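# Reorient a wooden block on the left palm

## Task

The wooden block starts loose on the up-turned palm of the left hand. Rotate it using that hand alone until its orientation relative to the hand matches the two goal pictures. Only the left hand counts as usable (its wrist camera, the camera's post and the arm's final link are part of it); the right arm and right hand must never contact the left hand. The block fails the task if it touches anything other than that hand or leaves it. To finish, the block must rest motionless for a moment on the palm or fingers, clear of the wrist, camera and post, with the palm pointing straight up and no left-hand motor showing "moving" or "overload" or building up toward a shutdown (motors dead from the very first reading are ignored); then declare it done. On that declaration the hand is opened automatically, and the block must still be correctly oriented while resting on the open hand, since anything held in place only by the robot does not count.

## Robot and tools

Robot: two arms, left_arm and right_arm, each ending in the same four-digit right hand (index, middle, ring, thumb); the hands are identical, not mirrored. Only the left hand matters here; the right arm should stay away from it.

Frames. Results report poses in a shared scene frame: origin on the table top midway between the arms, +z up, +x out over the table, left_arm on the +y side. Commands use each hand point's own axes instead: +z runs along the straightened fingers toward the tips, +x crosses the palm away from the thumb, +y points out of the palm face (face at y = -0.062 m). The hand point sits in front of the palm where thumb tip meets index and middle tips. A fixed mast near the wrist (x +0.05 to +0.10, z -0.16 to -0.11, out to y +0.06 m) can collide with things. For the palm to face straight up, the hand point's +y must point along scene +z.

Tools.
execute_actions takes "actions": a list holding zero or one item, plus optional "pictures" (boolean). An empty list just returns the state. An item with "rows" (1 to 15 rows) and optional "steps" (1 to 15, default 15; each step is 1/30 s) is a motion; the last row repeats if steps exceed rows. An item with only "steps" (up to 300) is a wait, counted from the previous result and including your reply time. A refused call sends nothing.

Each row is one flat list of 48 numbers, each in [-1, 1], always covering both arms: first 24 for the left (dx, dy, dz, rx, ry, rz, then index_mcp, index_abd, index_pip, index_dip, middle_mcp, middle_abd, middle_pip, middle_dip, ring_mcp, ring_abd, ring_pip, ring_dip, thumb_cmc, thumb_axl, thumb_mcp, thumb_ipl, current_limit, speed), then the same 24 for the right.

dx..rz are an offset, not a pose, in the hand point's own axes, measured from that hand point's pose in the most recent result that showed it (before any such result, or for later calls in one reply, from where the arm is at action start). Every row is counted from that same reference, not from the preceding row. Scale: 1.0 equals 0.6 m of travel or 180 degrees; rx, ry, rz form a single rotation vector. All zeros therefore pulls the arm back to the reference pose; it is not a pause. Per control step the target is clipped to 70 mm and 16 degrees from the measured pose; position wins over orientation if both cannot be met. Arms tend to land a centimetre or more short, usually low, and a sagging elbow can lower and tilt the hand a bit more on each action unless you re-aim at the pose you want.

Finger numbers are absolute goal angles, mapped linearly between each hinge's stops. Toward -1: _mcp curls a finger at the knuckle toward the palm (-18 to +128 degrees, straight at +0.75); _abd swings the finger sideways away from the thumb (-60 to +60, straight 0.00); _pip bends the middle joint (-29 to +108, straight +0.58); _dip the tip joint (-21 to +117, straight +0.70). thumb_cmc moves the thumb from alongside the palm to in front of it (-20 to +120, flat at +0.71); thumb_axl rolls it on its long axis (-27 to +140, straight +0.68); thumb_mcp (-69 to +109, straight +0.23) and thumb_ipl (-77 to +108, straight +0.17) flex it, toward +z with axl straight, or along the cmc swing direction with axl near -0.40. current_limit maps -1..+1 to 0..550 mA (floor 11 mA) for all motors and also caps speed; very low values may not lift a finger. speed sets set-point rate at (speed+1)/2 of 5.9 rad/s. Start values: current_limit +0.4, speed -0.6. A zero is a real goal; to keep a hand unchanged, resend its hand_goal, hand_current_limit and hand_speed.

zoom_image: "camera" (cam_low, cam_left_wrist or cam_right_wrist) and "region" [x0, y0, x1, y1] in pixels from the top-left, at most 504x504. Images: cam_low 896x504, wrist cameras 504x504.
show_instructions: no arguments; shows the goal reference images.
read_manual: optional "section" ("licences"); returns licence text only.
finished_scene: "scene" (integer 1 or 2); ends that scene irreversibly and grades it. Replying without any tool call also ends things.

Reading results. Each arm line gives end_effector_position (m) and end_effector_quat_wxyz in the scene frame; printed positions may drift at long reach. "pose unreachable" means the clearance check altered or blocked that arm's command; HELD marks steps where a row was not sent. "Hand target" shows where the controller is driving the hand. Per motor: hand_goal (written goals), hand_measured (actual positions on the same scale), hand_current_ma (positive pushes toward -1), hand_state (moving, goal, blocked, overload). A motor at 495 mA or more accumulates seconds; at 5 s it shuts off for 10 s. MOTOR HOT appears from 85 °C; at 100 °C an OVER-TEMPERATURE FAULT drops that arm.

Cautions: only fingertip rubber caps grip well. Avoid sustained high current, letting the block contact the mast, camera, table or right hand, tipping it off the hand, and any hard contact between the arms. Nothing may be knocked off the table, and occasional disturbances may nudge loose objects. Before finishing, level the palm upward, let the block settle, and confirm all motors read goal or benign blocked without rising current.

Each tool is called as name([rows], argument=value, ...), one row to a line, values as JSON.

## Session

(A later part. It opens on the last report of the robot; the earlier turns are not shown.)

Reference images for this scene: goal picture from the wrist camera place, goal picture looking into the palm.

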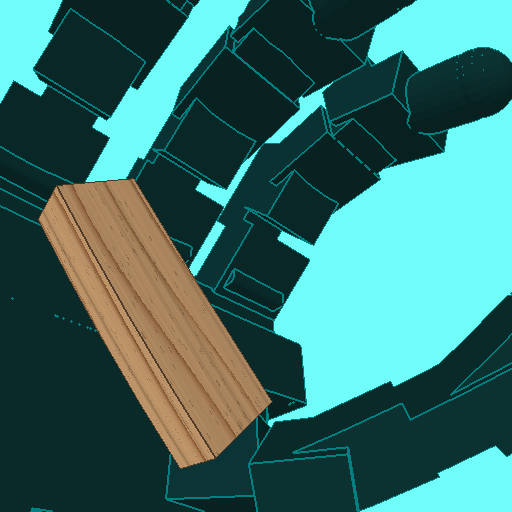

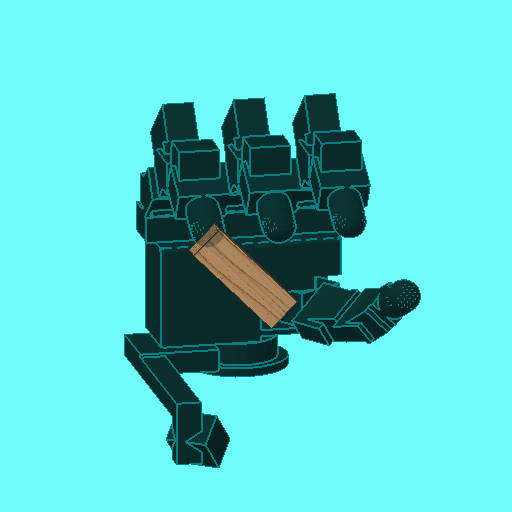

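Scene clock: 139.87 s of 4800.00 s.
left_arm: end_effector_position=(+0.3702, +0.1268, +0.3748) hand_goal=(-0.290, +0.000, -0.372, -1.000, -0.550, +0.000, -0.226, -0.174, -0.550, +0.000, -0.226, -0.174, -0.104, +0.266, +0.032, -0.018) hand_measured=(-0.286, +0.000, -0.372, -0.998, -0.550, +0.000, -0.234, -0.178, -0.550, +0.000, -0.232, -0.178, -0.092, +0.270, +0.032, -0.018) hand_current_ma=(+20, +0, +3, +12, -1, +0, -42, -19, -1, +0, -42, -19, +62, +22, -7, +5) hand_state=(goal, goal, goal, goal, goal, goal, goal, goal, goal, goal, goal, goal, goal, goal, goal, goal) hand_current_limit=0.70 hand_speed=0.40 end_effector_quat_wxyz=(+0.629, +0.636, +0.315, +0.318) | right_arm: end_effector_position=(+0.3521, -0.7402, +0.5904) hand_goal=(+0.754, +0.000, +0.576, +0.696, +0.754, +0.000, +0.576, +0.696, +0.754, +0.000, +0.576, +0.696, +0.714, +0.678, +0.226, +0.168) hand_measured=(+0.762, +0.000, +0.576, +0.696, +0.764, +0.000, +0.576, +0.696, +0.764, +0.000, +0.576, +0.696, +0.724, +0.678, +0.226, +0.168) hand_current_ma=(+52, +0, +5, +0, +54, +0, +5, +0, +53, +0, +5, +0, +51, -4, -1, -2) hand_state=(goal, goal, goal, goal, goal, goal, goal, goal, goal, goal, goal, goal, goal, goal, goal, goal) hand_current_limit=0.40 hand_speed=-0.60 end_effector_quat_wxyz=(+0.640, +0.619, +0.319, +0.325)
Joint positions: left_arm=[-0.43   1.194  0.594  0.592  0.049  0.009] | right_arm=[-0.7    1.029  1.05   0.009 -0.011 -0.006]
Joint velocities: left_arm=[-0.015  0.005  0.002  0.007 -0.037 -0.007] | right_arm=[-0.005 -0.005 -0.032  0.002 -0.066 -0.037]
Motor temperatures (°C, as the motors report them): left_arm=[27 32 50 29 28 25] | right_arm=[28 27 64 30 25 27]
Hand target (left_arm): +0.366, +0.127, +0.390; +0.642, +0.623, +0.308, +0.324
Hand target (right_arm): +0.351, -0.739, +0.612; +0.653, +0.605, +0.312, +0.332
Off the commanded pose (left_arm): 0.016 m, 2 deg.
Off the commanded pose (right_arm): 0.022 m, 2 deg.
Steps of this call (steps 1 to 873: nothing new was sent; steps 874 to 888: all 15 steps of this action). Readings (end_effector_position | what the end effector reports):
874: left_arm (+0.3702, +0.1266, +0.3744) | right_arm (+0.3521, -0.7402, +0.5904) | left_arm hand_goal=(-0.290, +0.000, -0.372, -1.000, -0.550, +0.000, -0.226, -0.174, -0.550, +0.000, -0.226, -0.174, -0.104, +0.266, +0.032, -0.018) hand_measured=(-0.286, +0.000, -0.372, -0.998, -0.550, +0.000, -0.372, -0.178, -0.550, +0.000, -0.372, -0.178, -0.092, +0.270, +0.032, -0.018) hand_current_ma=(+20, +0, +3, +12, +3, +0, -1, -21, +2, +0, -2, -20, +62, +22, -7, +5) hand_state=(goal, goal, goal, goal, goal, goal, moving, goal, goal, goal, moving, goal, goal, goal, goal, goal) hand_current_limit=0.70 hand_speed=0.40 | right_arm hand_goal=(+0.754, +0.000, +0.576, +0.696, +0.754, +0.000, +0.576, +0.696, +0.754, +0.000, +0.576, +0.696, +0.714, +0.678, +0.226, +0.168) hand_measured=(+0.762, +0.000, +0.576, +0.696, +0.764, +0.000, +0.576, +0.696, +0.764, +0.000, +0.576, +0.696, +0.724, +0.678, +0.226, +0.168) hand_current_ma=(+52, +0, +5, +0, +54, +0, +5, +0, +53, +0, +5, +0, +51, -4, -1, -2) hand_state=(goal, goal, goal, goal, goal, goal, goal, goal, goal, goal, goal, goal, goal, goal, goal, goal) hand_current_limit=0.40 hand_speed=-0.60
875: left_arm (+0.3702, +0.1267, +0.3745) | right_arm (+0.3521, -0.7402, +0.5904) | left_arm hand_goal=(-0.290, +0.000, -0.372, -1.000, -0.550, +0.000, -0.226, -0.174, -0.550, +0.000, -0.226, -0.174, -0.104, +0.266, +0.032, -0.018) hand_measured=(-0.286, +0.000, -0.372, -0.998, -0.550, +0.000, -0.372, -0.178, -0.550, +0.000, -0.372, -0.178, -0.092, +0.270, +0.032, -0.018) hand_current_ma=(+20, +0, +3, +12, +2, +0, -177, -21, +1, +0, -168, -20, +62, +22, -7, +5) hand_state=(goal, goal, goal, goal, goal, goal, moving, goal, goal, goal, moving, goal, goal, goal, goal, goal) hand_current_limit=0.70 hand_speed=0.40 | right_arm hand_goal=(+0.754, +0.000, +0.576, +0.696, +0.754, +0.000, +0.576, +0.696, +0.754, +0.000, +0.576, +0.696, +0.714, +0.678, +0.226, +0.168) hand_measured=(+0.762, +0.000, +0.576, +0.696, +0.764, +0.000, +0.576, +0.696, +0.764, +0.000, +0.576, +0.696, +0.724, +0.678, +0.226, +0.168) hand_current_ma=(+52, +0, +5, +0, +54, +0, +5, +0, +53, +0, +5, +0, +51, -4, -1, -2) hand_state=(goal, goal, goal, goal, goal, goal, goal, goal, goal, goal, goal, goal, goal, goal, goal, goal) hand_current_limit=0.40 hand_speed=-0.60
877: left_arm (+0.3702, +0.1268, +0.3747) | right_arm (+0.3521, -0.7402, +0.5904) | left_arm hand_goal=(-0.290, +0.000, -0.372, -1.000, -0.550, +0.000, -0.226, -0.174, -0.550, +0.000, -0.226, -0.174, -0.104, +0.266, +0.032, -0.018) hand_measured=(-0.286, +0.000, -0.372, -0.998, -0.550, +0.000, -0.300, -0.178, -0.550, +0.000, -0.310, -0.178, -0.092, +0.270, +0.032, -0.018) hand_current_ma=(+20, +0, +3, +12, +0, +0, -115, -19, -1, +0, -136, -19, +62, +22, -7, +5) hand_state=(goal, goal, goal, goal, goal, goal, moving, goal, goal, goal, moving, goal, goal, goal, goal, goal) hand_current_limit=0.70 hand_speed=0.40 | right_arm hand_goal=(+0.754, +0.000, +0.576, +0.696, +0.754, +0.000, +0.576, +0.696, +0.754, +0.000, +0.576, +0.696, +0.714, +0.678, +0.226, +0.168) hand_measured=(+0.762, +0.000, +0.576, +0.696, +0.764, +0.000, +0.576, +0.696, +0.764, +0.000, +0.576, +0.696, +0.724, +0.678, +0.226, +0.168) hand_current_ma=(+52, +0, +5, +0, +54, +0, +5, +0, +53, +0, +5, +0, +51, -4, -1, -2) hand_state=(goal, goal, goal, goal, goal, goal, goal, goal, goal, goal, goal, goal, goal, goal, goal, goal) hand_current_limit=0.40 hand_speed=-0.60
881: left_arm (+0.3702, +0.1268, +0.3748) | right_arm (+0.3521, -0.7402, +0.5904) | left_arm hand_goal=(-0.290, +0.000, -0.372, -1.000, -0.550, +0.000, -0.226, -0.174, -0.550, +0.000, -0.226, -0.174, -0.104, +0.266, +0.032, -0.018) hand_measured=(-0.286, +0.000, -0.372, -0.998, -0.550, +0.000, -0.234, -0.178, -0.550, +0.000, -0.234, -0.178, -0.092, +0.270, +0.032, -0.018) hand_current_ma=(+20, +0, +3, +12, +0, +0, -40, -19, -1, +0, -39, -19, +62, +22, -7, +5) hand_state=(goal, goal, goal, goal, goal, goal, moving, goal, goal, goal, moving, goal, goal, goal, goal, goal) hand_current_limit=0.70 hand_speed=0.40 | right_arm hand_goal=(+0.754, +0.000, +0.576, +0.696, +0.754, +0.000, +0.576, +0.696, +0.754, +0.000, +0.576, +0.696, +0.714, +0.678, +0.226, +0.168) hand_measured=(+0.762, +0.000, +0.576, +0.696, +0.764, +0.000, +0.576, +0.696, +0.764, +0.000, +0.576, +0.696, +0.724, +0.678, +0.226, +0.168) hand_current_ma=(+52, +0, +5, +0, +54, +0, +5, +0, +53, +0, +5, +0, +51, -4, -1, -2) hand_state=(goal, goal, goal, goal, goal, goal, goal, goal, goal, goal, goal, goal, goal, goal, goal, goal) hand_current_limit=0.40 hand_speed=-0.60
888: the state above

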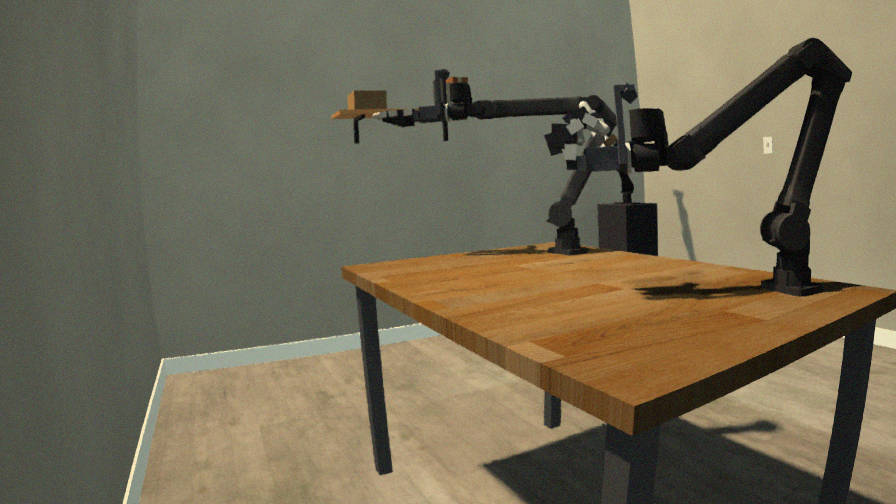

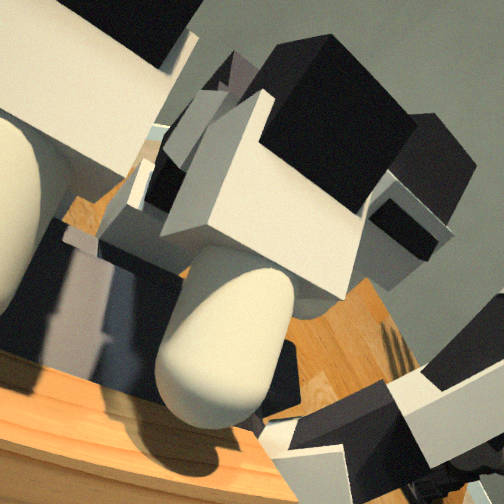

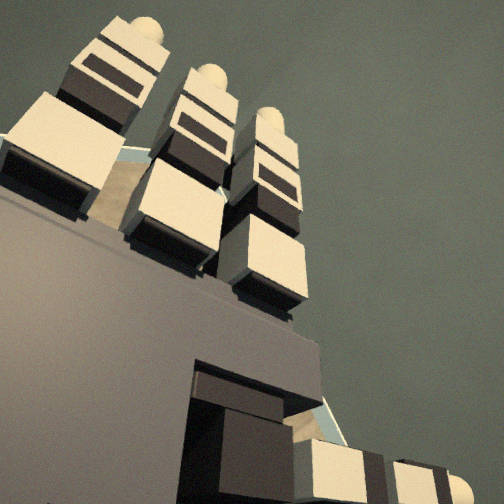

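execute_actions([
  {"rows": [[-0.003,0.026,-0.0057,-0.0135,0.0,0.0, -0.29,0,-0.372,-1, -0.616,0,-0.226,-0.174, -0.616,0,-0.226,-0.174, -0.104,0.266,0.032,-0.018, 0.7,0.4, 0.0,0.0367,0.0,-0.0135,0.0,0.0, 0.754,0,0.576,0.696, 0.754,0,0.576,0.696, 0.754,0,0.576,0.696, 0.714,0.678,0.226,0.168, 0.4,-0.6],[-0.003,0.026,-0.0057,-0.0135,0.0,0.0, -0.29,0,-0.372,-1, -0.616,0,-0.226,-0.174, -0.616,0,-0.226,-0.174, -0.104,0.266,0.032,-0.018, 0.7,0.4, 0.0,0.0367,0.0,-0.0135,0.0,0.0, 0.754,0,0.576,0.696, 0.754,0,0.576,0.696, 0.754,0,0.576,0.696, 0.714,0.678,0.226,0.168, 0.4,-0.6],[-0.003,0.026,-0.0057,-0.0135,0.0,0.0, -0.29,0,-0.372,-1, -0.616,0,-0.226,-0.174, -0.616,0,-0.226,-0.174, -0.104,0.266,0.032,-0.018, 0.7,0.4, 0.0,0.0367,0.0,-0.0135,0.0,0.0, 0.754,0,0.576,0.696, 0.754,0,0.576,0.696, 0.754,0,0.576,0.696, 0.714,0.678,0.226,0.168, 0.4,-0.6],[-0.003,0.026,-0.0057,-0.0135,0.0,0.0, -0.29,0,-0.372,-1, -0.616,0,-0.226,-0.174, -0.616,0,-0.226,-0.174, -0.104,0.266,0.032,-0.018, 0.7,0.4, 0.0,0.0367,0.0,-0.0135,0.0,0.0, 0.754,0,0.576,0.696, 0.754,0,0.576,0.696, 0.754,0,0.576,0.696, 0.714,0.678,0.226,0.168, 0.4,-0.6],[-0.003,0.026,-0.0057,-0.0135,0.0,0.0, -0.29,0,-0.372,-1, -0.616,0,-0.226,-0.174, -0.616,0,-0.226,-0.174, -0.104,0.266,0.032,-0.018, 0.7,0.4, 0.0,0.0367,0.0,-0.0135,0.0,0.0, 0.754,0,0.576,0.696, 0.754,0,0.576,0.696, 0.754,0,0.576,0.696, 0.714,0.678,0.226,0.168, 0.4,-0.6],[-0.003,0.026,-0.0057,-0.0135,0.0,0.0, -0.29,0,-0.372,-1, -0.616,0,-0.226,-0.435, -0.616,0,-0.226,-0.435, -0.104,0.266,0.032,-0.018, 0.7,0.4, 0.0,0.0367,0.0,-0.0135,0.0,0.0, 0.754,0,0.576,0.696, 0.754,0,0.576,0.696, 0.754,0,0.576,0.696, 0.714,0.678,0.226,0.168, 0.4,-0.6]], "steps": 15},
])

zoom_image(camera="cam_low", region=[540, 80, 660, 180])

Scene clock: 182.90 s of 4800.00 s.
left_arm: end_effector_position=(+0.3703, +0.1271, +0.3752) hand_goal=(-0.290, +0.000, -0.372, -1.000, -0.616, +0.000, -0.226, -0.434, -0.616, +0.000, -0.226, -0.434, -0.104, +0.266, +0.032, -0.018) hand_measured=(-0.286, +0.000, -0.372, -0.998, -0.602, +0.000, -0.216, -0.416, -0.600, +0.000, -0.216, -0.416, -0.092, +0.270, +0.032, -0.018) hand_current_ma=(+20, +0, +3, +12, +54, +0, +34, +27, +42, +0, +23, +19, +62, +22, -7, +5) hand_state=(goal, goal, goal, goal, moving, goal, moving, moving, moving, goal, moving, moving, goal, goal, goal, goal) hand_current_limit=0.70 hand_speed=0.40 end_effector_quat_wxyz=(+0.629, +0.636, +0.315, +0.319) | right_arm: end_effector_position=(+0.3521, -0.7402, +0.5904) hand_goal=(+0.754, +0.000, +0.576, +0.696, +0.754, +0.000, +0.576, +0.696, +0.754, +0.000, +0.576, +0.696, +0.714, +0.678, +0.226, +0.168) hand_measured=(+0.762, +0.000, +0.576, +0.696, +0.764, +0.000, +0.576, +0.696, +0.764, +0.000, +0.576, +0.696, +0.724, +0.678, +0.226, +0.168) hand_current_ma=(+52, +0, +5, +0, +54, +0, +5, +0, +53, +0, +5, +0, +51, -4, -1, -2) hand_state=(goal, goal, goal, goal, goal, goal, goal, goal, goal, goal, goal, goal, goal, goal, goal, goal) hand_current_limit=0.40 hand_speed=-0.60 end_effector_quat_wxyz=(+0.640, +0.619, +0.319, +0.325)
Joint positions: left_arm=[-0.43   1.194  0.594  0.594  0.047  0.009] | right_arm=[-0.7    1.029  1.05   0.009 -0.011 -0.006]
Joint velocities: left_arm=[-0.005 -0.005 -0.002  0.017  0.022 -0.007] | right_arm=[ 0.005  0.005  0.012  0.007 -0.095 -0.022]
Motor temperatures (°C, as the motors report them): left_arm=[27 32 49 29 28 25] | right_arm=[28 27 65 30 25 27]
Hand target (left_arm): +0.366, +0.128, +0.390; +0.642, +0.623, +0.308, +0.324
Hand target (right_arm): +0.351, -0.739, +0.612; +0.653, +0.605, +0.312, +0.332
Off the commanded pose (left_arm): 0.016 m, 2 deg.
Off the commanded pose (right_arm): 0.022 m, 2 deg.
Steps of this call (steps 1 to 1276: nothing new was sent; steps 1277 to 1291: all 15 steps of this action). Readings (end_effector_position | what the end effector reports):
1277: left_arm (+0.3702, +0.1269, +0.3749) | right_arm (+0.3521, -0.7402, +0.5904) | left_arm hand_goal=(-0.290, +0.000, -0.372, -1.000, -0.616, +0.000, -0.226, -0.174, -0.616, +0.000, -0.226, -0.174, -0.104, +0.266, +0.032, -0.018) hand_measured=(-0.286, +0.000, -0.372, -0.998, -0.550, +0.000, -0.234, -0.178, -0.550, +0.000, -0.232, -0.178, -0.092, +0.270, +0.032, -0.018) hand_current_ma=(+20, +0, +3, +12, +0, +0, -42, -19, -1, +0, -42, -19, +62, +22, -7, +5) hand_state=(goal, goal, goal, goal, moving, goal, goal, goal, moving, goal, goal, goal, goal, goal, goal, goal) hand_current_limit=0.70 hand_speed=0.40 | right_arm hand_goal=(+0.754, +0.000, +0.576, +0.696, +0.754, +0.000, +0.576, +0.696, +0.754, +0.000, +0.576, +0.696, +0.714, +0.678, +0.226, +0.168) hand_measured=(+0.762, +0.000, +0.576, +0.696, +0.764, +0.000, +0.576, +0.696, +0.764, +0.000, +0.576, +0.696, +0.724, +0.678, +0.226, +0.168) hand_current_ma=(+52, +0, +5, +0, +54, +0, +5, +0, +53, +0, +5, +0, +51, -4, -1, -2) hand_state=(goal, goal, goal, goal, goal, goal, goal, goal, goal, goal, goal, goal, goal, goal, goal, goal) hand_current_limit=0.40 hand_speed=-0.60
1278: left_arm (+0.3702, +0.1269, +0.3750) | right_arm (+0.3521, -0.7402, +0.5904) | left_arm hand_goal=(-0.290, +0.000, -0.372, -1.000, -0.616, +0.000, -0.226, -0.174, -0.616, +0.000, -0.226, -0.174, -0.104, +0.266, +0.032, -0.018) hand_measured=(-0.286, +0.000, -0.372, -0.998, -0.550, +0.000, -0.234, -0.178, -0.550, +0.000, -0.232, -0.178, -0.092, +0.270, +0.032, -0.018) hand_current_ma=(+20, +0, +3, +12, +132, +0, -39, -19, +134, +0, -38, -19, +62, +22, -7, +5) hand_state=(goal, goal, goal, goal, moving, goal, goal, goal, moving, goal, goal, goal, goal, goal, goal, goal) hand_current_limit=0.70 hand_speed=0.40 | right_arm hand_goal=(+0.754, +0.000, +0.576, +0.696, +0.754, +0.000, +0.576, +0.696, +0.754, +0.000, +0.576, +0.696, +0.714, +0.678, +0.226, +0.168) hand_measured=(+0.762, +0.000, +0.576, +0.696, +0.764, +0.000, +0.576, +0.696, +0.764, +0.000, +0.576, +0.696, +0.724, +0.678, +0.226, +0.168) hand_current_ma=(+52, +0, +5, +0, +54, +0, +5, +0, +53, +0, +5, +0, +51, -4, -1, -2) hand_state=(goal, goal, goal, goal, goal, goal, goal, goal, goal, goal, goal, goal, goal, goal, goal, goal) hand_current_limit=0.40 hand_speed=-0.60
1280: left_arm (+0.3703, +0.1271, +0.3752) | right_arm (+0.3521, -0.7402, +0.5904) | left_arm hand_goal=(-0.290, +0.000, -0.372, -1.000, -0.616, +0.000, -0.226, -0.174, -0.616, +0.000, -0.226, -0.174, -0.104, +0.266, +0.032, -0.018) hand_measured=(-0.286, +0.000, -0.372, -0.998, -0.606, +0.000, -0.234, -0.178, -0.606, +0.000, -0.232, -0.178, -0.092, +0.270, +0.032, -0.018) hand_current_ma=(+20, +0, +3, +12, -25, +0, -37, -19, -25, +0, -36, -19, +62, +22, -7, +5) hand_state=(goal, goal, goal, goal, moving, goal, goal, goal, moving, goal, goal, goal, goal, goal, goal, goal) hand_current_limit=0.70 hand_speed=0.40 | right_arm hand_goal=(+0.754, +0.000, +0.576, +0.696, +0.754, +0.000, +0.576, +0.696, +0.754, +0.000, +0.576, +0.696, +0.714, +0.678, +0.226, +0.168) hand_measured=(+0.762, +0.000, +0.576, +0.696, +0.764, +0.000, +0.576, +0.696, +0.764, +0.000, +0.576, +0.696, +0.724, +0.678, +0.226, +0.168) hand_current_ma=(+52, +0, +5, +0, +54, +0, +5, +0, +53, +0, +5, +0, +51, -4, -1, -2) hand_state=(goal, goal, goal, goal, goal, goal, goal, goal, goal, goal, goal, goal, goal, goal, goal, goal) hand_current_limit=0.40 hand_speed=-0.60
1284: left_arm (+0.3703, +0.1271, +0.3752) | right_arm (+0.3521, -0.7402, +0.5904) | left_arm hand_goal=(-0.290, +0.000, -0.372, -1.000, -0.616, +0.000, -0.226, -0.434, -0.616, +0.000, -0.226, -0.434, -0.104, +0.266, +0.032, -0.018) hand_measured=(-0.286, +0.000, -0.372, -0.998, -0.614, +0.000, -0.230, -0.218, -0.614, +0.000, -0.228, -0.216, -0.092, +0.270, +0.032, -0.018) hand_current_ma=(+20, +0, +3, +12, +23, +0, +16, +28, +30, +0, +21, +28, +62, +22, -7, +5) hand_state=(goal, goal, goal, goal, moving, goal, moving, moving, moving, goal, moving, moving, goal, goal, goal, goal) hand_current_limit=0.70 hand_speed=0.40 | right_arm hand_goal=(+0.754, +0.000, +0.576, +0.696, +0.754, +0.000, +0.576, +0.696, +0.754, +0.000, +0.576, +0.696, +0.714, +0.678, +0.226, +0.168) hand_measured=(+0.762, +0.000, +0.576, +0.696, +0.764, +0.000, +0.576, +0.696, +0.764, +0.000, +0.576, +0.696, +0.724, +0.678, +0.226, +0.168) hand_current_ma=(+52, +0, +5, +0, +54, +0, +5, +0, +53, +0, +5, +0, +51, -4, -1, -2) hand_state=(goal, goal, goal, goal, goal, goal, goal, goal, goal, goal, goal, goal, goal, goal, goal, goal) hand_current_limit=0.40 hand_speed=-0.60
1291: the state above

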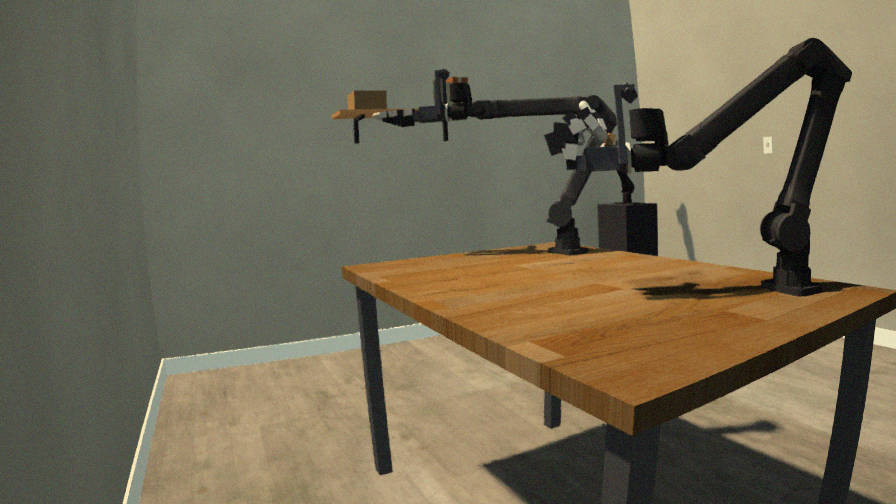

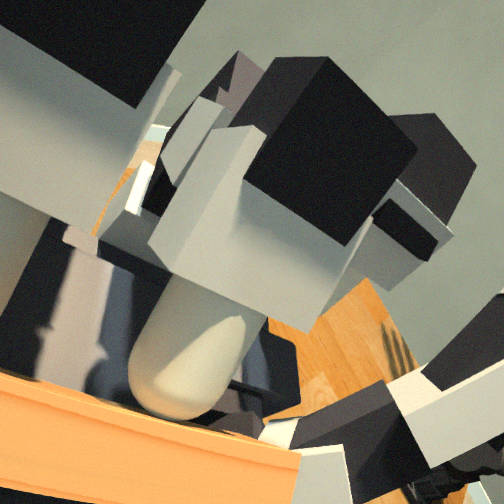

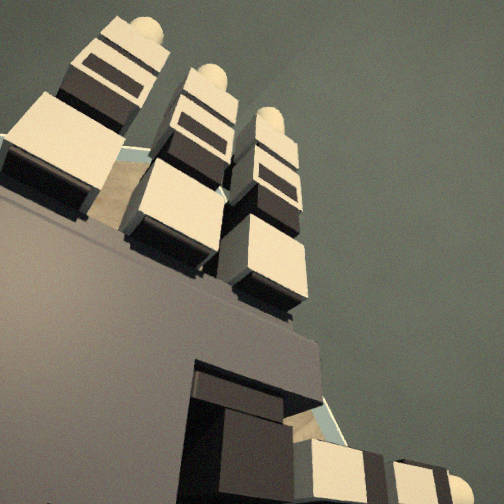

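Region (540, 80, 660, 180) of cam_low's 896x504 image, scaled by 4.200, with more detail than that image has.

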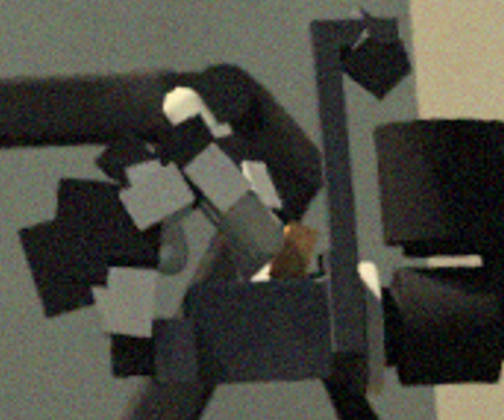

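execute_actions(actions=[])

zoom_image(camera="cam_low", region=[540, 80, 660, 180])

Scene clock: 195.67 s of 4800.00 s.
left_arm: end_effector_position=(+0.3703, +0.1271, +0.3752) hand_goal=(-0.290, +0.000, -0.372, -1.000, -0.616, +0.000, -0.226, -0.434, -0.616, +0.000, -0.226, -0.434, -0.104, +0.266, +0.032, -0.018) hand_measured=(-0.286, +0.000, -0.372, -0.998, -0.616, +0.000, -0.226, -0.432, -0.616, +0.000, -0.226, -0.432, -0.092, +0.270, +0.032, -0.018) hand_current_ma=(+20, +0, +3, +12, +0, +0, +1, +12, -2, +0, +0, +12, +62, +22, -7, +5) hand_state=(goal, goal, goal, goal, goal, goal, goal, goal, goal, goal, goal, goal, goal, goal, goal, goal) hand_current_limit=0.70 hand_speed=0.40 end_effector_quat_wxyz=(+0.629, +0.636, +0.315, +0.319) | right_arm: end_effector_position=(+0.3521, -0.7402, +0.5904) hand_goal=(+0.754, +0.000, +0.576, +0.696, +0.754, +0.000, +0.576, +0.696, +0.754, +0.000, +0.576, +0.696, +0.714, +0.678, +0.226, +0.168) hand_measured=(+0.762, +0.000, +0.576, +0.696, +0.764, +0.000, +0.576, +0.696, +0.764, +0.000, +0.576, +0.696, +0.724, +0.678, +0.226, +0.168) hand_current_ma=(+52, +0, +5, +0, +54, +0, +5, +0, +53, +0, +5, +0, +51, -4, -1, -2) hand_state=(goal, goal, goal, goal, goal, goal, goal, goal, goal, goal, goal, goal, goal, goal, goal, goal) hand_current_limit=0.40 hand_speed=-0.60 end_effector_quat_wxyz=(+0.640, +0.619, +0.319, +0.325)
Joint positions: left_arm=[-0.43   1.194  0.594  0.594  0.047  0.009] | right_arm=[-0.7    1.029  1.05   0.009 -0.011 -0.006]
Joint velocities: left_arm=[-0.015 -0.005 -0.002 -0.007  0.022 -0.007] | right_arm=[-0.005  0.005 -0.017  0.007 -0.051 -0.007]
Motor temperatures (°C, as the motors report them): left_arm=[27 32 49 29 28 25] | right_arm=[28 27 66 30 25 27]
Hand target (left_arm): +0.366, +0.128, +0.390; +0.642, +0.623, +0.308, +0.324
Hand target (right_arm): +0.351, -0.739, +0.612; +0.653, +0.605, +0.312, +0.332
Off the commanded pose (left_arm): 0.016 m, 2 deg.
Off the commanded pose (right_arm): 0.022 m, 2 deg.
Steps of this call (steps 1 to 383: nothing new was sent). Readings (end_effector_position | what the end effector reports):
1: left_arm (+0.3703, +0.1271, +0.3752) | right_arm (+0.3521, -0.7402, +0.5904) | left_arm hand_goal=(-0.290, +0.000, -0.372, -1.000, -0.616, +0.000, -0.226, -0.434, -0.616, +0.000, -0.226, -0.434, -0.104, +0.266, +0.032, -0.018) hand_measured=(-0.286, +0.000, -0.372, -0.998, -0.608, +0.000, -0.220, -0.424, -0.608, +0.000, -0.222, -0.426, -0.092, +0.270, +0.032, -0.018) hand_current_ma=(+20, +0, +3, +12, +6, +0, +4, +9, -1, +0, +1, +8, +62, +22, -7, +5) hand_state=(goal, goal, goal, goal, moving, goal, moving, moving, moving, goal, moving, moving, goal, goal, goal, goal) hand_current_limit=0.70 hand_speed=0.40 | right_arm hand_goal=(+0.754, +0.000, +0.576, +0.696, +0.754, +0.000, +0.576, +0.696, +0.754, +0.000, +0.576, +0.696, +0.714, +0.678, +0.226, +0.168) hand_measured=(+0.762, +0.000, +0.576, +0.696, +0.764, +0.000, +0.576, +0.696, +0.764, +0.000, +0.576, +0.696, +0.724, +0.678, +0.226, +0.168) hand_current_ma=(+52, +0, +5, +0, +54, +0, +5, +0, +53, +0, +5, +0, +51, -4, -1, -2) hand_state=(goal, goal, goal, goal, goal, goal, goal, goal, goal, goal, goal, goal, goal, goal, goal, goal) hand_current_limit=0.40 hand_speed=-0.60
2: left_arm (+0.3703, +0.1271, +0.3752) | right_arm (+0.3521, -0.7402, +0.5904) | left_arm hand_goal=(-0.290, +0.000, -0.372, -1.000, -0.616, +0.000, -0.226, -0.434, -0.616, +0.000, -0.226, -0.434, -0.104, +0.266, +0.032, -0.018) hand_measured=(-0.286, +0.000, -0.372, -0.998, -0.612, +0.000, -0.224, -0.428, -0.612, +0.000, -0.224, -0.430, -0.092, +0.270, +0.032, -0.018) hand_current_ma=(+20, +0, +3, +12, -1, +0, +1, +11, -3, +0, +0, +11, +62, +22, -7, +5) hand_state=(goal, goal, goal, goal, moving, goal, moving, moving, moving, goal, moving, moving, goal, goal, goal, goal) hand_current_limit=0.70 hand_speed=0.40 | right_arm hand_goal=(+0.754, +0.000, +0.576, +0.696, +0.754, +0.000, +0.576, +0.696, +0.754, +0.000, +0.576, +0.696, +0.714, +0.678, +0.226, +0.168) hand_measured=(+0.762, +0.000, +0.576, +0.696, +0.764, +0.000, +0.576, +0.696, +0.764, +0.000, +0.576, +0.696, +0.724, +0.678, +0.226, +0.168) hand_current_ma=(+52, +0, +5, +0, +54, +0, +5, +0, +53, +0, +5, +0, +51, -4, -1, -2) hand_state=(goal, goal, goal, goal, goal, goal, goal, goal, goal, goal, goal, goal, goal, goal, goal, goal) hand_current_limit=0.40 hand_speed=-0.60
4: left_arm (+0.3703, +0.1271, +0.3752) | right_arm (+0.3521, -0.7402, +0.5904) | left_arm hand_goal=(-0.290, +0.000, -0.372, -1.000, -0.616, +0.000, -0.226, -0.434, -0.616, +0.000, -0.226, -0.434, -0.104, +0.266, +0.032, -0.018) hand_measured=(-0.286, +0.000, -0.372, -0.998, -0.616, +0.000, -0.226, -0.432, -0.616, +0.000, -0.226, -0.432, -0.092, +0.270, +0.032, -0.018) hand_current_ma=(+20, +0, +3, +12, -1, +0, +1, +12, -2, +0, +0, +12, +62, +22, -7, +5) hand_state=(goal, goal, goal, goal, moving, goal, moving, moving, moving, goal, goal, moving, goal, goal, goal, goal) hand_current_limit=0.70 hand_speed=0.40 | right_arm hand_goal=(+0.754, +0.000, +0.576, +0.696, +0.754, +0.000, +0.576, +0.696, +0.754, +0.000, +0.576, +0.696, +0.714, +0.678, +0.226, +0.168) hand_measured=(+0.762, +0.000, +0.576, +0.696, +0.764, +0.000, +0.576, +0.696, +0.764, +0.000, +0.576, +0.696, +0.724, +0.678, +0.226, +0.168) hand_current_ma=(+52, +0, +5, +0, +54, +0, +5, +0, +53, +0, +5, +0, +51, -4, -1, -2) hand_state=(goal, goal, goal, goal, goal, goal, goal, goal, goal, goal, goal, goal, goal, goal, goal, goal) hand_current_limit=0.40 hand_speed=-0.60
8: left_arm (+0.3703, +0.1271, +0.3752) | right_arm (+0.3521, -0.7402, +0.5904) | left_arm hand_goal=(-0.290, +0.000, -0.372, -1.000, -0.616, +0.000, -0.226, -0.434, -0.616, +0.000, -0.226, -0.434, -0.104, +0.266, +0.032, -0.018) hand_measured=(-0.286, +0.000, -0.372, -0.998, -0.616, +0.000, -0.226, -0.432, -0.616, +0.000, -0.226, -0.432, -0.092, +0.270, +0.032, -0.018) hand_current_ma=(+20, +0, +3, +12, +0, +0, +1, +12, -1, +0, +0, +12, +62, +22, -7, +5) hand_state=(goal, goal, goal, goal, goal, goal, goal, goal, goal, goal, goal, goal, goal, goal, goal, goal) hand_current_limit=0.70 hand_speed=0.40 | right_arm hand_goal=(+0.754, +0.000, +0.576, +0.696, +0.754, +0.000, +0.576, +0.696, +0.754, +0.000, +0.576, +0.696, +0.714, +0.678, +0.226, +0.168) hand_measured=(+0.762, +0.000, +0.576, +0.696, +0.764, +0.000, +0.576, +0.696, +0.764, +0.000, +0.576, +0.696, +0.724, +0.678, +0.226, +0.168) hand_current_ma=(+52, +0, +5, +0, +54, +0, +5, +0, +53, +0, +5, +0, +51, -4, -1, -2) hand_state=(goal, goal, goal, goal, goal, goal, goal, goal, goal, goal, goal, goal, goal, goal, goal, goal) hand_current_limit=0.40 hand_speed=-0.60
383: the state above

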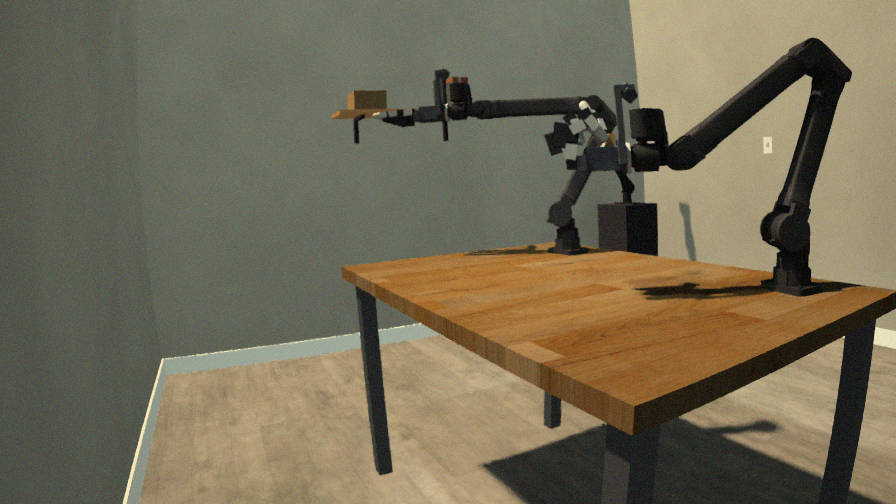

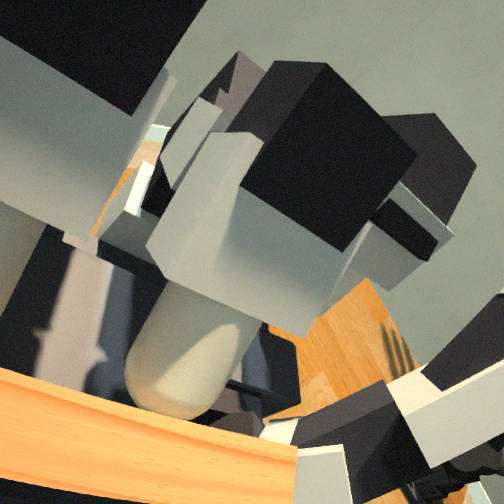

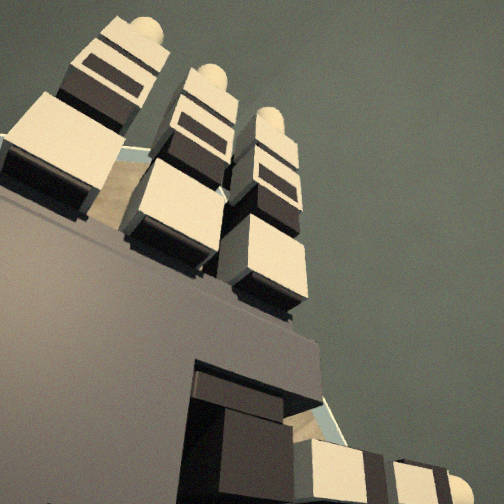

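Region (540, 80, 660, 180) of cam_low's 896x504 image, scaled by 4.200, with more detail than that image has.

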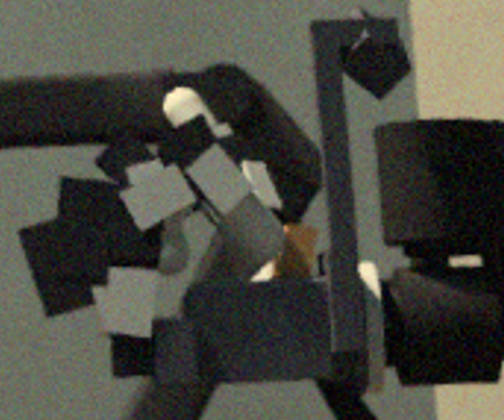

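execute_actions([
  {"rows": [[-0.003,0.026,-0.0057,-0.0135,0.0,0.0, -0.29,0,-0.372,-1, -0.37,0,-0.226,-0.81, -0.37,0,-0.226,-0.81, -0.104,0.266,0.032,-0.018, 0.7,0.4, 0.0,0.0367,0.0,-0.0135,0.0,0.0, 0.754,0,0.576,0.696, 0.754,0,0.576,0.696, 0.754,0,0.576,0.696, 0.714,0.678,0.226,0.168, 0.4,-0.6],[-0.003,0.026,-0.0057,-0.0135,0.0,0.0, -0.29,0,-0.372,-1, -0.37,0,-0.226,-0.81, -0.37,0,-0.226,-0.81, -0.104,0.266,0.032,-0.018, 0.7,0.4, 0.0,0.0367,0.0,-0.0135,0.0,0.0, 0.754,0,0.576,0.696, 0.754,0,0.576,0.696, 0.754,0,0.576,0.696, 0.714,0.678,0.226,0.168, 0.4,-0.6],[-0.003,0.026,-0.0057,-0.0135,0.0,0.0, -0.29,0,-0.372,-1, -0.37,0,-0.226,-0.81, -0.37,0,-0.226,-0.81, -0.104,0.266,0.032,-0.018, 0.7,0.4, 0.0,0.0367,0.0,-0.0135,0.0,0.0, 0.754,0,0.576,0.696, 0.754,0,0.576,0.696, 0.754,0,0.576,0.696, 0.714,0.678,0.226,0.168, 0.4,-0.6],[-0.003,0.026,-0.0057,-0.0135,0.0,0.0, -0.29,0,-0.372,-1, -0.37,0,-0.226,-0.81, -0.37,0,-0.226,-0.81, -0.104,0.266,0.032,-0.018, 0.7,0.4, 0.0,0.0367,0.0,-0.0135,0.0,0.0, 0.754,0,0.576,0.696, 0.754,0,0.576,0.696, 0.754,0,0.576,0.696, 0.714,0.678,0.226,0.168, 0.4,-0.6],[-0.003,0.026,-0.0057,-0.0135,0.0,0.0, -0.29,0,-0.372,-1, -0.37,0,-0.226,-0.81, -0.37,0,-0.226,-0.81, -0.104,0.266,0.032,-0.018, 0.7,0.4, 0.0,0.0367,0.0,-0.0135,0.0,0.0, 0.754,0,0.576,0.696, 0.754,0,0.576,0.696, 0.754,0,0.576,0.696, 0.714,0.678,0.226,0.168, 0.4,-0.6],[-0.003,0.026,-0.0057,0.03,0.0,0.0, -0.29,0,-0.372,-1, -0.37,0,-0.226,-0.81, -0.37,0,-0.226,-0.81, -0.104,0.266,0.032,-0.018, 0.7,0.4, 0.0,0.0367,0.0,-0.0135,0.0,0.0, 0.754,0,0.576,0.696, 0.754,0,0.576,0.696, 0.754,0,0.576,0.696, 0.714,0.678,0.226,0.168, 0.4,-0.6],[-0.003,0.026,-0.0057,0.06,0.0,0.0, -0.29,0,-0.372,-1, -0.37,0,-0.226,-0.81, -0.37,0,-0.226,-0.81, -0.104,0.266,0.032,-0.018, 0.7,0.4, 0.0,0.0367,0.0,-0.0135,0.0,0.0, 0.754,0,0.576,0.696, 0.754,0,0.576,0.696, 0.754,0,0.576,0.696, 0.714,0.678,0.226,0.168, 0.4,-0.6],[-0.003,0.026,-0.0057,0.09,0.0,0.0, -0.29,0,-0.372,-1, -0.37,0,-0.226,-0.81, -0.37,0,-0.226,-0.81, -0.104,0.266,0.032,-0.018, 0.7,0.4, 0.0,0.0367,0.0,-0.0135,0.0,0.0, 0.754,0,0.576,0.696, 0.754,0,0.576,0.696, 0.754,0,0.576,0.696, 0.714,0.678,0.226,0.168, 0.4,-0.6]], "steps": 15},
], pictures=false)

execute_actions([
  {"steps": 20},
])

zoom_image(camera="cam_low", region=[540, 70, 660, 170])

Scene clock: 249.07 s of 4800.00 s.
left_arm: end_effector_position=(+0.3546, +0.1376, +0.3587) hand_goal=(-0.290, +0.000, -0.372, -1.000, -0.370, +0.000, -0.226, -0.810, -0.370, +0.000, -0.226, -0.810, -0.104, +0.266, +0.032, -0.018) hand_measured=(-0.286, +0.000, -0.372, -0.998, -0.368, +0.000, -0.226, -0.808, -0.368, +0.000, -0.226, -0.808, -0.094, +0.270, +0.032, -0.018) hand_current_ma=(+19, +0, +3, +12, +9, +0, -2, +11, +7, +0, -2, +11, +57, +20, -5, +5) hand_state=(goal, goal, goal, goal, goal, goal, goal, moving, goal, goal, goal, moving, goal, goal, goal, goal) hand_current_limit=0.70 hand_speed=0.40 end_effector_quat_wxyz=(+0.523, +0.725, +0.364, +0.261) | right_arm: end_effector_position=(+0.3521, -0.7402, +0.5904) hand_goal=(+0.754, +0.000, +0.576, +0.696, +0.754, +0.000, +0.576, +0.696, +0.754, +0.000, +0.576, +0.696, +0.714, +0.678, +0.226, +0.168) hand_measured=(+0.762, +0.000, +0.576, +0.696, +0.764, +0.000, +0.576, +0.696, +0.764, +0.000, +0.576, +0.696, +0.724, +0.678, +0.226, +0.168) hand_current_ma=(+52, +0, +5, +0, +54, +0, +5, +0, +53, +0, +5, +0, +51, -4, -1, -2) hand_state=(goal, goal, goal, goal, goal, goal, goal, goal, goal, goal, goal, goal, goal, goal, goal, goal) hand_current_limit=0.40 hand_speed=-0.60 end_effector_quat_wxyz=(+0.640, +0.619, +0.319, +0.325)
Joint positions: left_arm=[-0.43   0.983  0.644  0.017  0.046  0.013] | right_arm=[-0.7    1.029  1.05   0.009 -0.011 -0.006]
Joint velocities: left_arm=[-0.005  0.005  0.315 -0.193 -0.037 -0.022] | right_arm=[-0.015  0.005 -0.002 -0.007 -0.051 -0.007]
Motor temperatures (°C, as the motors report them): left_arm=[27 32 49 29 28 25] | right_arm=[28 27 67 30 25 27]
Hand target (left_arm): +0.363, +0.130, +0.390; +0.534, +0.718, +0.355, +0.271
Hand target (right_arm): +0.351, -0.739, +0.612; +0.653, +0.605, +0.312, +0.332
Off the commanded pose (left_arm): 0.036 m, 2 deg.
Off the commanded pose (right_arm): 0.022 m, 2 deg.
Steps of this call (steps 1 to 1587: nothing new was sent; steps 1588 to 1602: all 15 steps of this action). Readings (end_effector_position | what the end effector reports):
1588: left_arm (+0.3703, +0.1271, +0.3753) | right_arm (+0.3521, -0.7402, +0.5904) | left_arm hand_goal=(-0.290, +0.000, -0.372, -1.000, -0.370, +0.000, -0.226, -0.810, -0.370, +0.000, -0.226, -0.810, -0.104, +0.266, +0.032, -0.018) hand_measured=(-0.286, +0.000, -0.372, -0.998, -0.616, +0.000, -0.226, -0.432, -0.616, +0.000, -0.226, -0.432, -0.092, +0.270, +0.032, -0.018) hand_current_ma=(+20, +0, +3, +12, +0, +0, +1, +12, -2, +0, +0, +12, +62, +22, -7, +5) hand_state=(goal, goal, goal, goal, moving, goal, goal, moving, moving, goal, goal, moving, goal, goal, goal, goal) hand_current_limit=0.70 hand_speed=0.40 | right_arm hand_goal=(+0.754, +0.000, +0.576, +0.696, +0.754, +0.000, +0.576, +0.696, +0.754, +0.000, +0.576, +0.696, +0.714, +0.678, +0.226, +0.168) hand_measured=(+0.762, +0.000, +0.576, +0.696, +0.764, +0.000, +0.576, +0.696, +0.764, +0.000, +0.576, +0.696, +0.724, +0.678, +0.226, +0.168) hand_current_ma=(+52, +0, +5, +0, +54, +0, +5, +0, +53, +0, +5, +0, +51, -4, -1, -2) hand_state=(goal, goal, goal, goal, goal, goal, goal, goal, goal, goal, goal, goal, goal, goal, goal, goal) hand_current_limit=0.40 hand_speed=-0.60
1589: left_arm (+0.3704, +0.1273, +0.3753) | right_arm (+0.3521, -0.7402, +0.5904) | left_arm hand_goal=(-0.290, +0.000, -0.372, -1.000, -0.370, +0.000, -0.226, -0.810, -0.370, +0.000, -0.226, -0.810, -0.104, +0.266, +0.032, -0.018) hand_measured=(-0.286, +0.000, -0.372, -0.998, -0.616, +0.000, -0.226, -0.432, -0.616, +0.000, -0.226, -0.432, -0.092, +0.270, +0.032, -0.018) hand_current_ma=(+20, +0, +3, +12, -189, +0, +0, +158, -185, +0, -1, +158, +62, +22, -7, +5) hand_state=(goal, goal, goal, goal, moving, goal, goal, moving, moving, goal, goal, moving, goal, goal, goal, goal) hand_current_limit=0.70 hand_speed=0.40 | right_arm hand_goal=(+0.754, +0.000, +0.576, +0.696, +0.754, +0.000, +0.576, +0.696, +0.754, +0.000, +0.576, +0.696, +0.714, +0.678, +0.226, +0.168) hand_measured=(+0.762, +0.000, +0.576, +0.696, +0.764, +0.000, +0.576, +0.696, +0.764, +0.000, +0.576, +0.696, +0.724, +0.678, +0.226, +0.168) hand_current_ma=(+52, +0, +5, +0, +54, +0, +5, +0, +53, +0, +5, +0, +51, -4, -1, -2) hand_state=(goal, goal, goal, goal, goal, goal, goal, goal, goal, goal, goal, goal, goal, goal, goal, goal) hand_current_limit=0.40 hand_speed=-0.60
1591: left_arm (+0.3704, +0.1273, +0.3755) | right_arm (+0.3521, -0.7402, +0.5904) | left_arm hand_goal=(-0.290, +0.000, -0.372, -1.000, -0.370, +0.000, -0.226, -0.810, -0.370, +0.000, -0.226, -0.810, -0.104, +0.266, +0.032, -0.018) hand_measured=(-0.286, +0.000, -0.372, -0.998, -0.548, +0.000, -0.226, -0.500, -0.550, +0.000, -0.226, -0.500, -0.092, +0.270, +0.032, -0.018) hand_current_ma=(+20, +0, +3, +12, -110, +0, -2, +113, -112, +0, -2, +113, +62, +22, -7, +5) hand_state=(goal, goal, goal, goal, moving, goal, goal, moving, moving, goal, goal, moving, goal, goal, goal, goal) hand_current_limit=0.70 hand_speed=0.40 | right_arm hand_goal=(+0.754, +0.000, +0.576, +0.696, +0.754, +0.000, +0.576, +0.696, +0.754, +0.000, +0.576, +0.696, +0.714, +0.678, +0.226, +0.168) hand_measured=(+0.762, +0.000, +0.576, +0.696, +0.764, +0.000, +0.576, +0.696, +0.764, +0.000, +0.576, +0.696, +0.724, +0.678, +0.226, +0.168) hand_current_ma=(+52, +0, +5, +0, +54, +0, +5, +0, +53, +0, +5, +0, +51, -4, -1, -2) hand_state=(goal, goal, goal, goal, goal, goal, goal, goal, goal, goal, goal, goal, goal, goal, goal, goal) hand_current_limit=0.40 hand_speed=-0.60
1595: left_arm (+0.3707, +0.1271, +0.3531) | right_arm (+0.3521, -0.7402, +0.5904) | left_arm hand_goal=(-0.290, +0.000, -0.372, -1.000, -0.370, +0.000, -0.226, -0.810, -0.370, +0.000, -0.226, -0.810, -0.104, +0.266, +0.032, -0.018) hand_measured=(-0.288, +0.000, -0.372, -0.998, -0.400, +0.000, -0.226, -0.644, -0.406, +0.000, -0.226, -0.646, -0.094, +0.270, +0.032, -0.018) hand_current_ma=(+19, +0, +3, +12, +26, +0, -2, +69, +15, +0, -2, +69, +57, +20, -4, +5) hand_state=(goal, goal, goal, goal, moving, goal, goal, moving, moving, goal, goal, moving, goal, goal, goal, goal) hand_current_limit=0.70 hand_speed=0.40 | right_arm hand_goal=(+0.754, +0.000, +0.576, +0.696, +0.754, +0.000, +0.576, +0.696, +0.754, +0.000, +0.576, +0.696, +0.714, +0.678, +0.226, +0.168) hand_measured=(+0.762, +0.000, +0.576, +0.696, +0.764, +0.000, +0.576, +0.696, +0.764, +0.000, +0.576, +0.696, +0.724, +0.678, +0.226, +0.168) hand_current_ma=(+52, +0, +5, +0, +54, +0, +5, +0, +53, +0, +5, +0, +51, -4, -1, -2) hand_state=(goal, goal, goal, goal, goal, goal, goal, goal, goal, goal, goal, goal, goal, goal, goal, goal) hand_current_limit=0.40 hand_speed=-0.60
1602: the state above

Scene clock: 249.73 s of 4800.00 s.
left_arm: end_effector_position=(+0.3581, +0.1351, +0.3652) hand_goal=(-0.290, +0.000, -0.372, -1.000, -0.370, +0.000, -0.226, -0.810, -0.370, +0.000, -0.226, -0.810, -0.104, +0.266, +0.032, -0.018) hand_measured=(-0.286, +0.000, -0.372, -0.998, -0.368, +0.000, -0.226, -0.808, -0.368, +0.000, -0.226, -0.808, -0.094, +0.270, +0.032, -0.018) hand_current_ma=(+19, +0, +3, +12, +9, +0, -2, +11, +7, +0, -2, +11, +57, +20, -5, +5) hand_state=(goal, goal, goal, goal, goal, goal, goal, goal, goal, goal, goal, goal, goal, goal, goal, goal) hand_current_limit=0.70 hand_speed=0.40 end_effector_quat_wxyz=(+0.523, +0.725, +0.364, +0.261) | right_arm: end_effector_position=(+0.3521, -0.7402, +0.5904) hand_goal=(+0.754, +0.000, +0.576, +0.696, +0.754, +0.000, +0.576, +0.696, +0.754, +0.000, +0.576, +0.696, +0.714, +0.678, +0.226, +0.168) hand_measured=(+0.762, +0.000, +0.576, +0.696, +0.764, +0.000, +0.576, +0.696, +0.764, +0.000, +0.576, +0.696, +0.724, +0.678, +0.226, +0.168) hand_current_ma=(+52, +0, +5, +0, +54, +0, +5, +0, +53, +0, +5, +0, +51, -4, -1, -2) hand_state=(goal, goal, goal, goal, goal, goal, goal, goal, goal, goal, goal, goal, goal, goal, goal, goal) hand_current_limit=0.40 hand_speed=-0.60 end_effector_quat_wxyz=(+0.640, +0.619, +0.319, +0.325)
Joint positions: left_arm=[-0.43   0.99   0.666  0.002  0.046  0.014] | right_arm=[-0.7    1.029  1.05   0.009 -0.011 -0.006]
Joint velocities: left_arm=[-0.005 -0.005  0.012  0.002 -0.051  0.007] | right_arm=[-0.005 -0.005 -0.007 -0.002 -0.081 -0.022]
Motor temperatures (°C, as the motors report them): left_arm=[27 32 50 29 28 25] | right_arm=[28 27 67 30 25 27]
Hand target (left_arm): +0.364, +0.130, +0.390; +0.534, +0.718, +0.355, +0.271
Hand target (right_arm): +0.351, -0.739, +0.612; +0.653, +0.605, +0.312, +0.332
Off the commanded pose (left_arm): 0.028 m, 2 deg.
Off the commanded pose (right_arm): 0.022 m, 2 deg.
Steps of this call (steps 1 to 20: nothing new was sent). Readings (end_effector_position | what the end effector reports):
1: left_arm (+0.3557, +0.1369, +0.3632) | right_arm (+0.3521, -0.7402, +0.5904) | left_arm hand_goal=(-0.290, +0.000, -0.372, -1.000, -0.370, +0.000, -0.226, -0.810, -0.370, +0.000, -0.226, -0.810, -0.104, +0.266, +0.032, -0.018) hand_measured=(-0.286, +0.000, -0.372, -0.998, -0.368, +0.000, -0.226, -0.808, -0.368, +0.000, -0.226, -0.808, -0.094, +0.270, +0.032, -0.018) hand_current_ma=(+19, +0, +3, +12, +9, +0, -2, +12, +7, +0, -2, +12, +57, +20, -5, +5) hand_state=(goal, goal, goal, goal, goal, goal, goal, goal, goal, goal, goal, goal, goal, goal, goal, goal) hand_current_limit=0.70 hand_speed=0.40 | right_arm hand_goal=(+0.754, +0.000, +0.576, +0.696, +0.754, +0.000, +0.576, +0.696, +0.754, +0.000, +0.576, +0.696, +0.714, +0.678, +0.226, +0.168) hand_measured=(+0.762, +0.000, +0.576, +0.696, +0.764, +0.000, +0.576, +0.696, +0.764, +0.000, +0.576, +0.696, +0.724, +0.678, +0.226, +0.168) hand_current_ma=(+52, +0, +5, +0, +54, +0, +5, +0, +53, +0, +5, +0, +51, -4, -1, -2) hand_state=(goal, goal, goal, goal, goal, goal, goal, goal, goal, goal, goal, goal, goal, goal, goal, goal) hand_current_limit=0.40 hand_speed=-0.60
2: left_arm (+0.3564, +0.1364, +0.3667) | right_arm (+0.3521, -0.7402, +0.5904) | left_arm hand_goal=(-0.290, +0.000, -0.372, -1.000, -0.370, +0.000, -0.226, -0.810, -0.370, +0.000, -0.226, -0.810, -0.104, +0.266, +0.032, -0.018) hand_measured=(-0.286, +0.000, -0.372, -0.998, -0.368, +0.000, -0.226, -0.808, -0.368, +0.000, -0.226, -0.808, -0.094, +0.270, +0.032, -0.018) hand_current_ma=(+19, +0, +3, +12, +9, +0, -2, +12, +8, +0, -2, +12, +57, +20, -5, +5) hand_state=(goal, goal, goal, goal, goal, goal, goal, goal, goal, goal, goal, goal, goal, goal, goal, goal) hand_current_limit=0.70 hand_speed=0.40 | right_arm hand_goal=(+0.754, +0.000, +0.576, +0.696, +0.754, +0.000, +0.576, +0.696, +0.754, +0.000, +0.576, +0.696, +0.714, +0.678, +0.226, +0.168) hand_measured=(+0.762, +0.000, +0.576, +0.696, +0.764, +0.000, +0.576, +0.696, +0.764, +0.000, +0.576, +0.696, +0.724, +0.678, +0.226, +0.168) hand_current_ma=(+52, +0, +5, +0, +54, +0, +5, +0, +53, +0, +5, +0, +51, -4, -1, -2) hand_state=(goal, goal, goal, goal, goal, goal, goal, goal, goal, goal, goal, goal, goal, goal, goal, goal) hand_current_limit=0.40 hand_speed=-0.60
4: left_arm (+0.3570, +0.1360, +0.3697) | right_arm (+0.3521, -0.7402, +0.5904) | left_arm hand_goal=(-0.290, +0.000, -0.372, -1.000, -0.370, +0.000, -0.226, -0.810, -0.370, +0.000, -0.226, -0.810, -0.104, +0.266, +0.032, -0.018) hand_measured=(-0.286, +0.000, -0.372, -0.998, -0.368, +0.000, -0.226, -0.808, -0.368, +0.000, -0.226, -0.808, -0.094, +0.270, +0.032, -0.018) hand_current_ma=(+19, +0, +3, +12, +9, +0, -2, +11, +7, +0, -2, +12, +57, +20, -5, +5) hand_state=(goal, goal, goal, goal, goal, goal, goal, goal, goal, goal, goal, goal, goal, goal, goal, goal) hand_current_limit=0.70 hand_speed=0.40 | right_arm hand_goal=(+0.754, +0.000, +0.576, +0.696, +0.754, +0.000, +0.576, +0.696, +0.754, +0.000, +0.576, +0.696, +0.714, +0.678, +0.226, +0.168) hand_measured=(+0.762, +0.000, +0.576, +0.696, +0.764, +0.000, +0.576, +0.696, +0.764, +0.000, +0.576, +0.696, +0.724, +0.678, +0.226, +0.168) hand_current_ma=(+52, +0, +5, +0, +54, +0, +5, +0, +53, +0, +5, +0, +51, -4, -1, -2) hand_state=(goal, goal, goal, goal, goal, goal, goal, goal, goal, goal, goal, goal, goal, goal, goal, goal) hand_current_limit=0.40 hand_speed=-0.60
8: left_arm (+0.3575, +0.1356, +0.3672) | right_arm (+0.3521, -0.7402, +0.5904) | left_arm hand_goal=(-0.290, +0.000, -0.372, -1.000, -0.370, +0.000, -0.226, -0.810, -0.370, +0.000, -0.226, -0.810, -0.104, +0.266, +0.032, -0.018) hand_measured=(-0.286, +0.000, -0.372, -0.998, -0.368, +0.000, -0.226, -0.808, -0.368, +0.000, -0.226, -0.808, -0.094, +0.270, +0.032, -0.018) hand_current_ma=(+19, +0, +3, +12, +9, +0, -2, +11, +7, +0, -2, +11, +57, +20, -5, +5) hand_state=(goal, goal, goal, goal, goal, goal, goal, goal, goal, goal, goal, goal, goal, goal, goal, goal) hand_current_limit=0.70 hand_speed=0.40 | right_arm hand_goal=(+0.754, +0.000, +0.576, +0.696, +0.754, +0.000, +0.576, +0.696, +0.754, +0.000, +0.576, +0.696, +0.714, +0.678, +0.226, +0.168) hand_measured=(+0.762, +0.000, +0.576, +0.696, +0.764, +0.000, +0.576, +0.696, +0.764, +0.000, +0.576, +0.696, +0.724, +0.678, +0.226, +0.168) hand_current_ma=(+52, +0, +5, +0, +54, +0, +5, +0, +53, +0, +5, +0, +51, -4, -1, -2) hand_state=(goal, goal, goal, goal, goal, goal, goal, goal, goal, goal, goal, goal, goal, goal, goal, goal) hand_current_limit=0.40 hand_speed=-0.60
20: the state above

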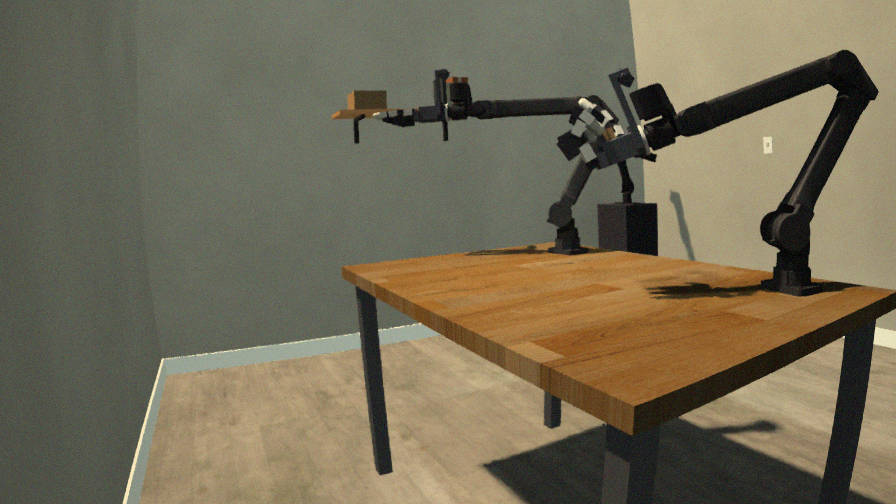

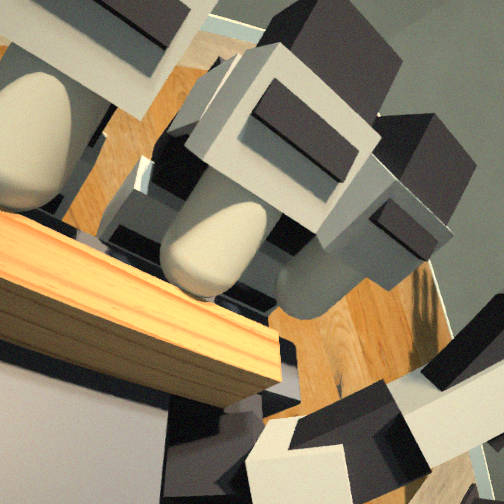

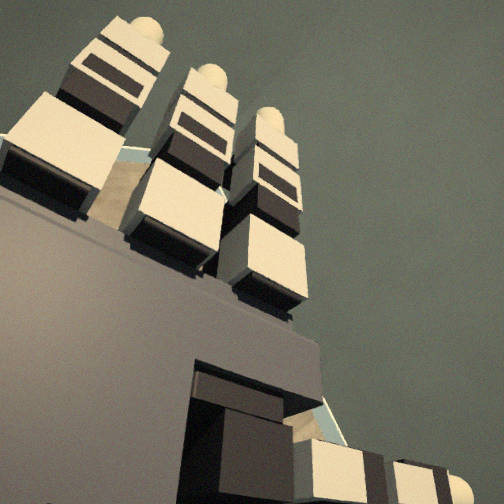

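Region (540, 70, 660, 170) of cam_low's 896x504 image, scaled by 4.200, with more detail than that image has.

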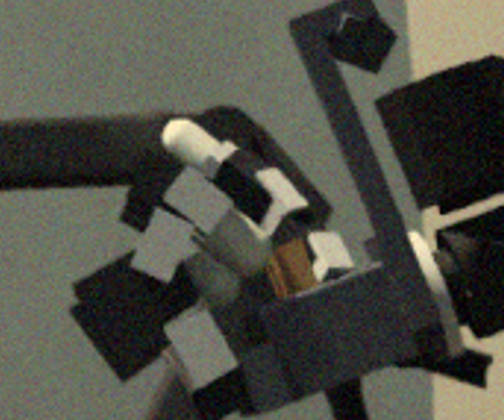

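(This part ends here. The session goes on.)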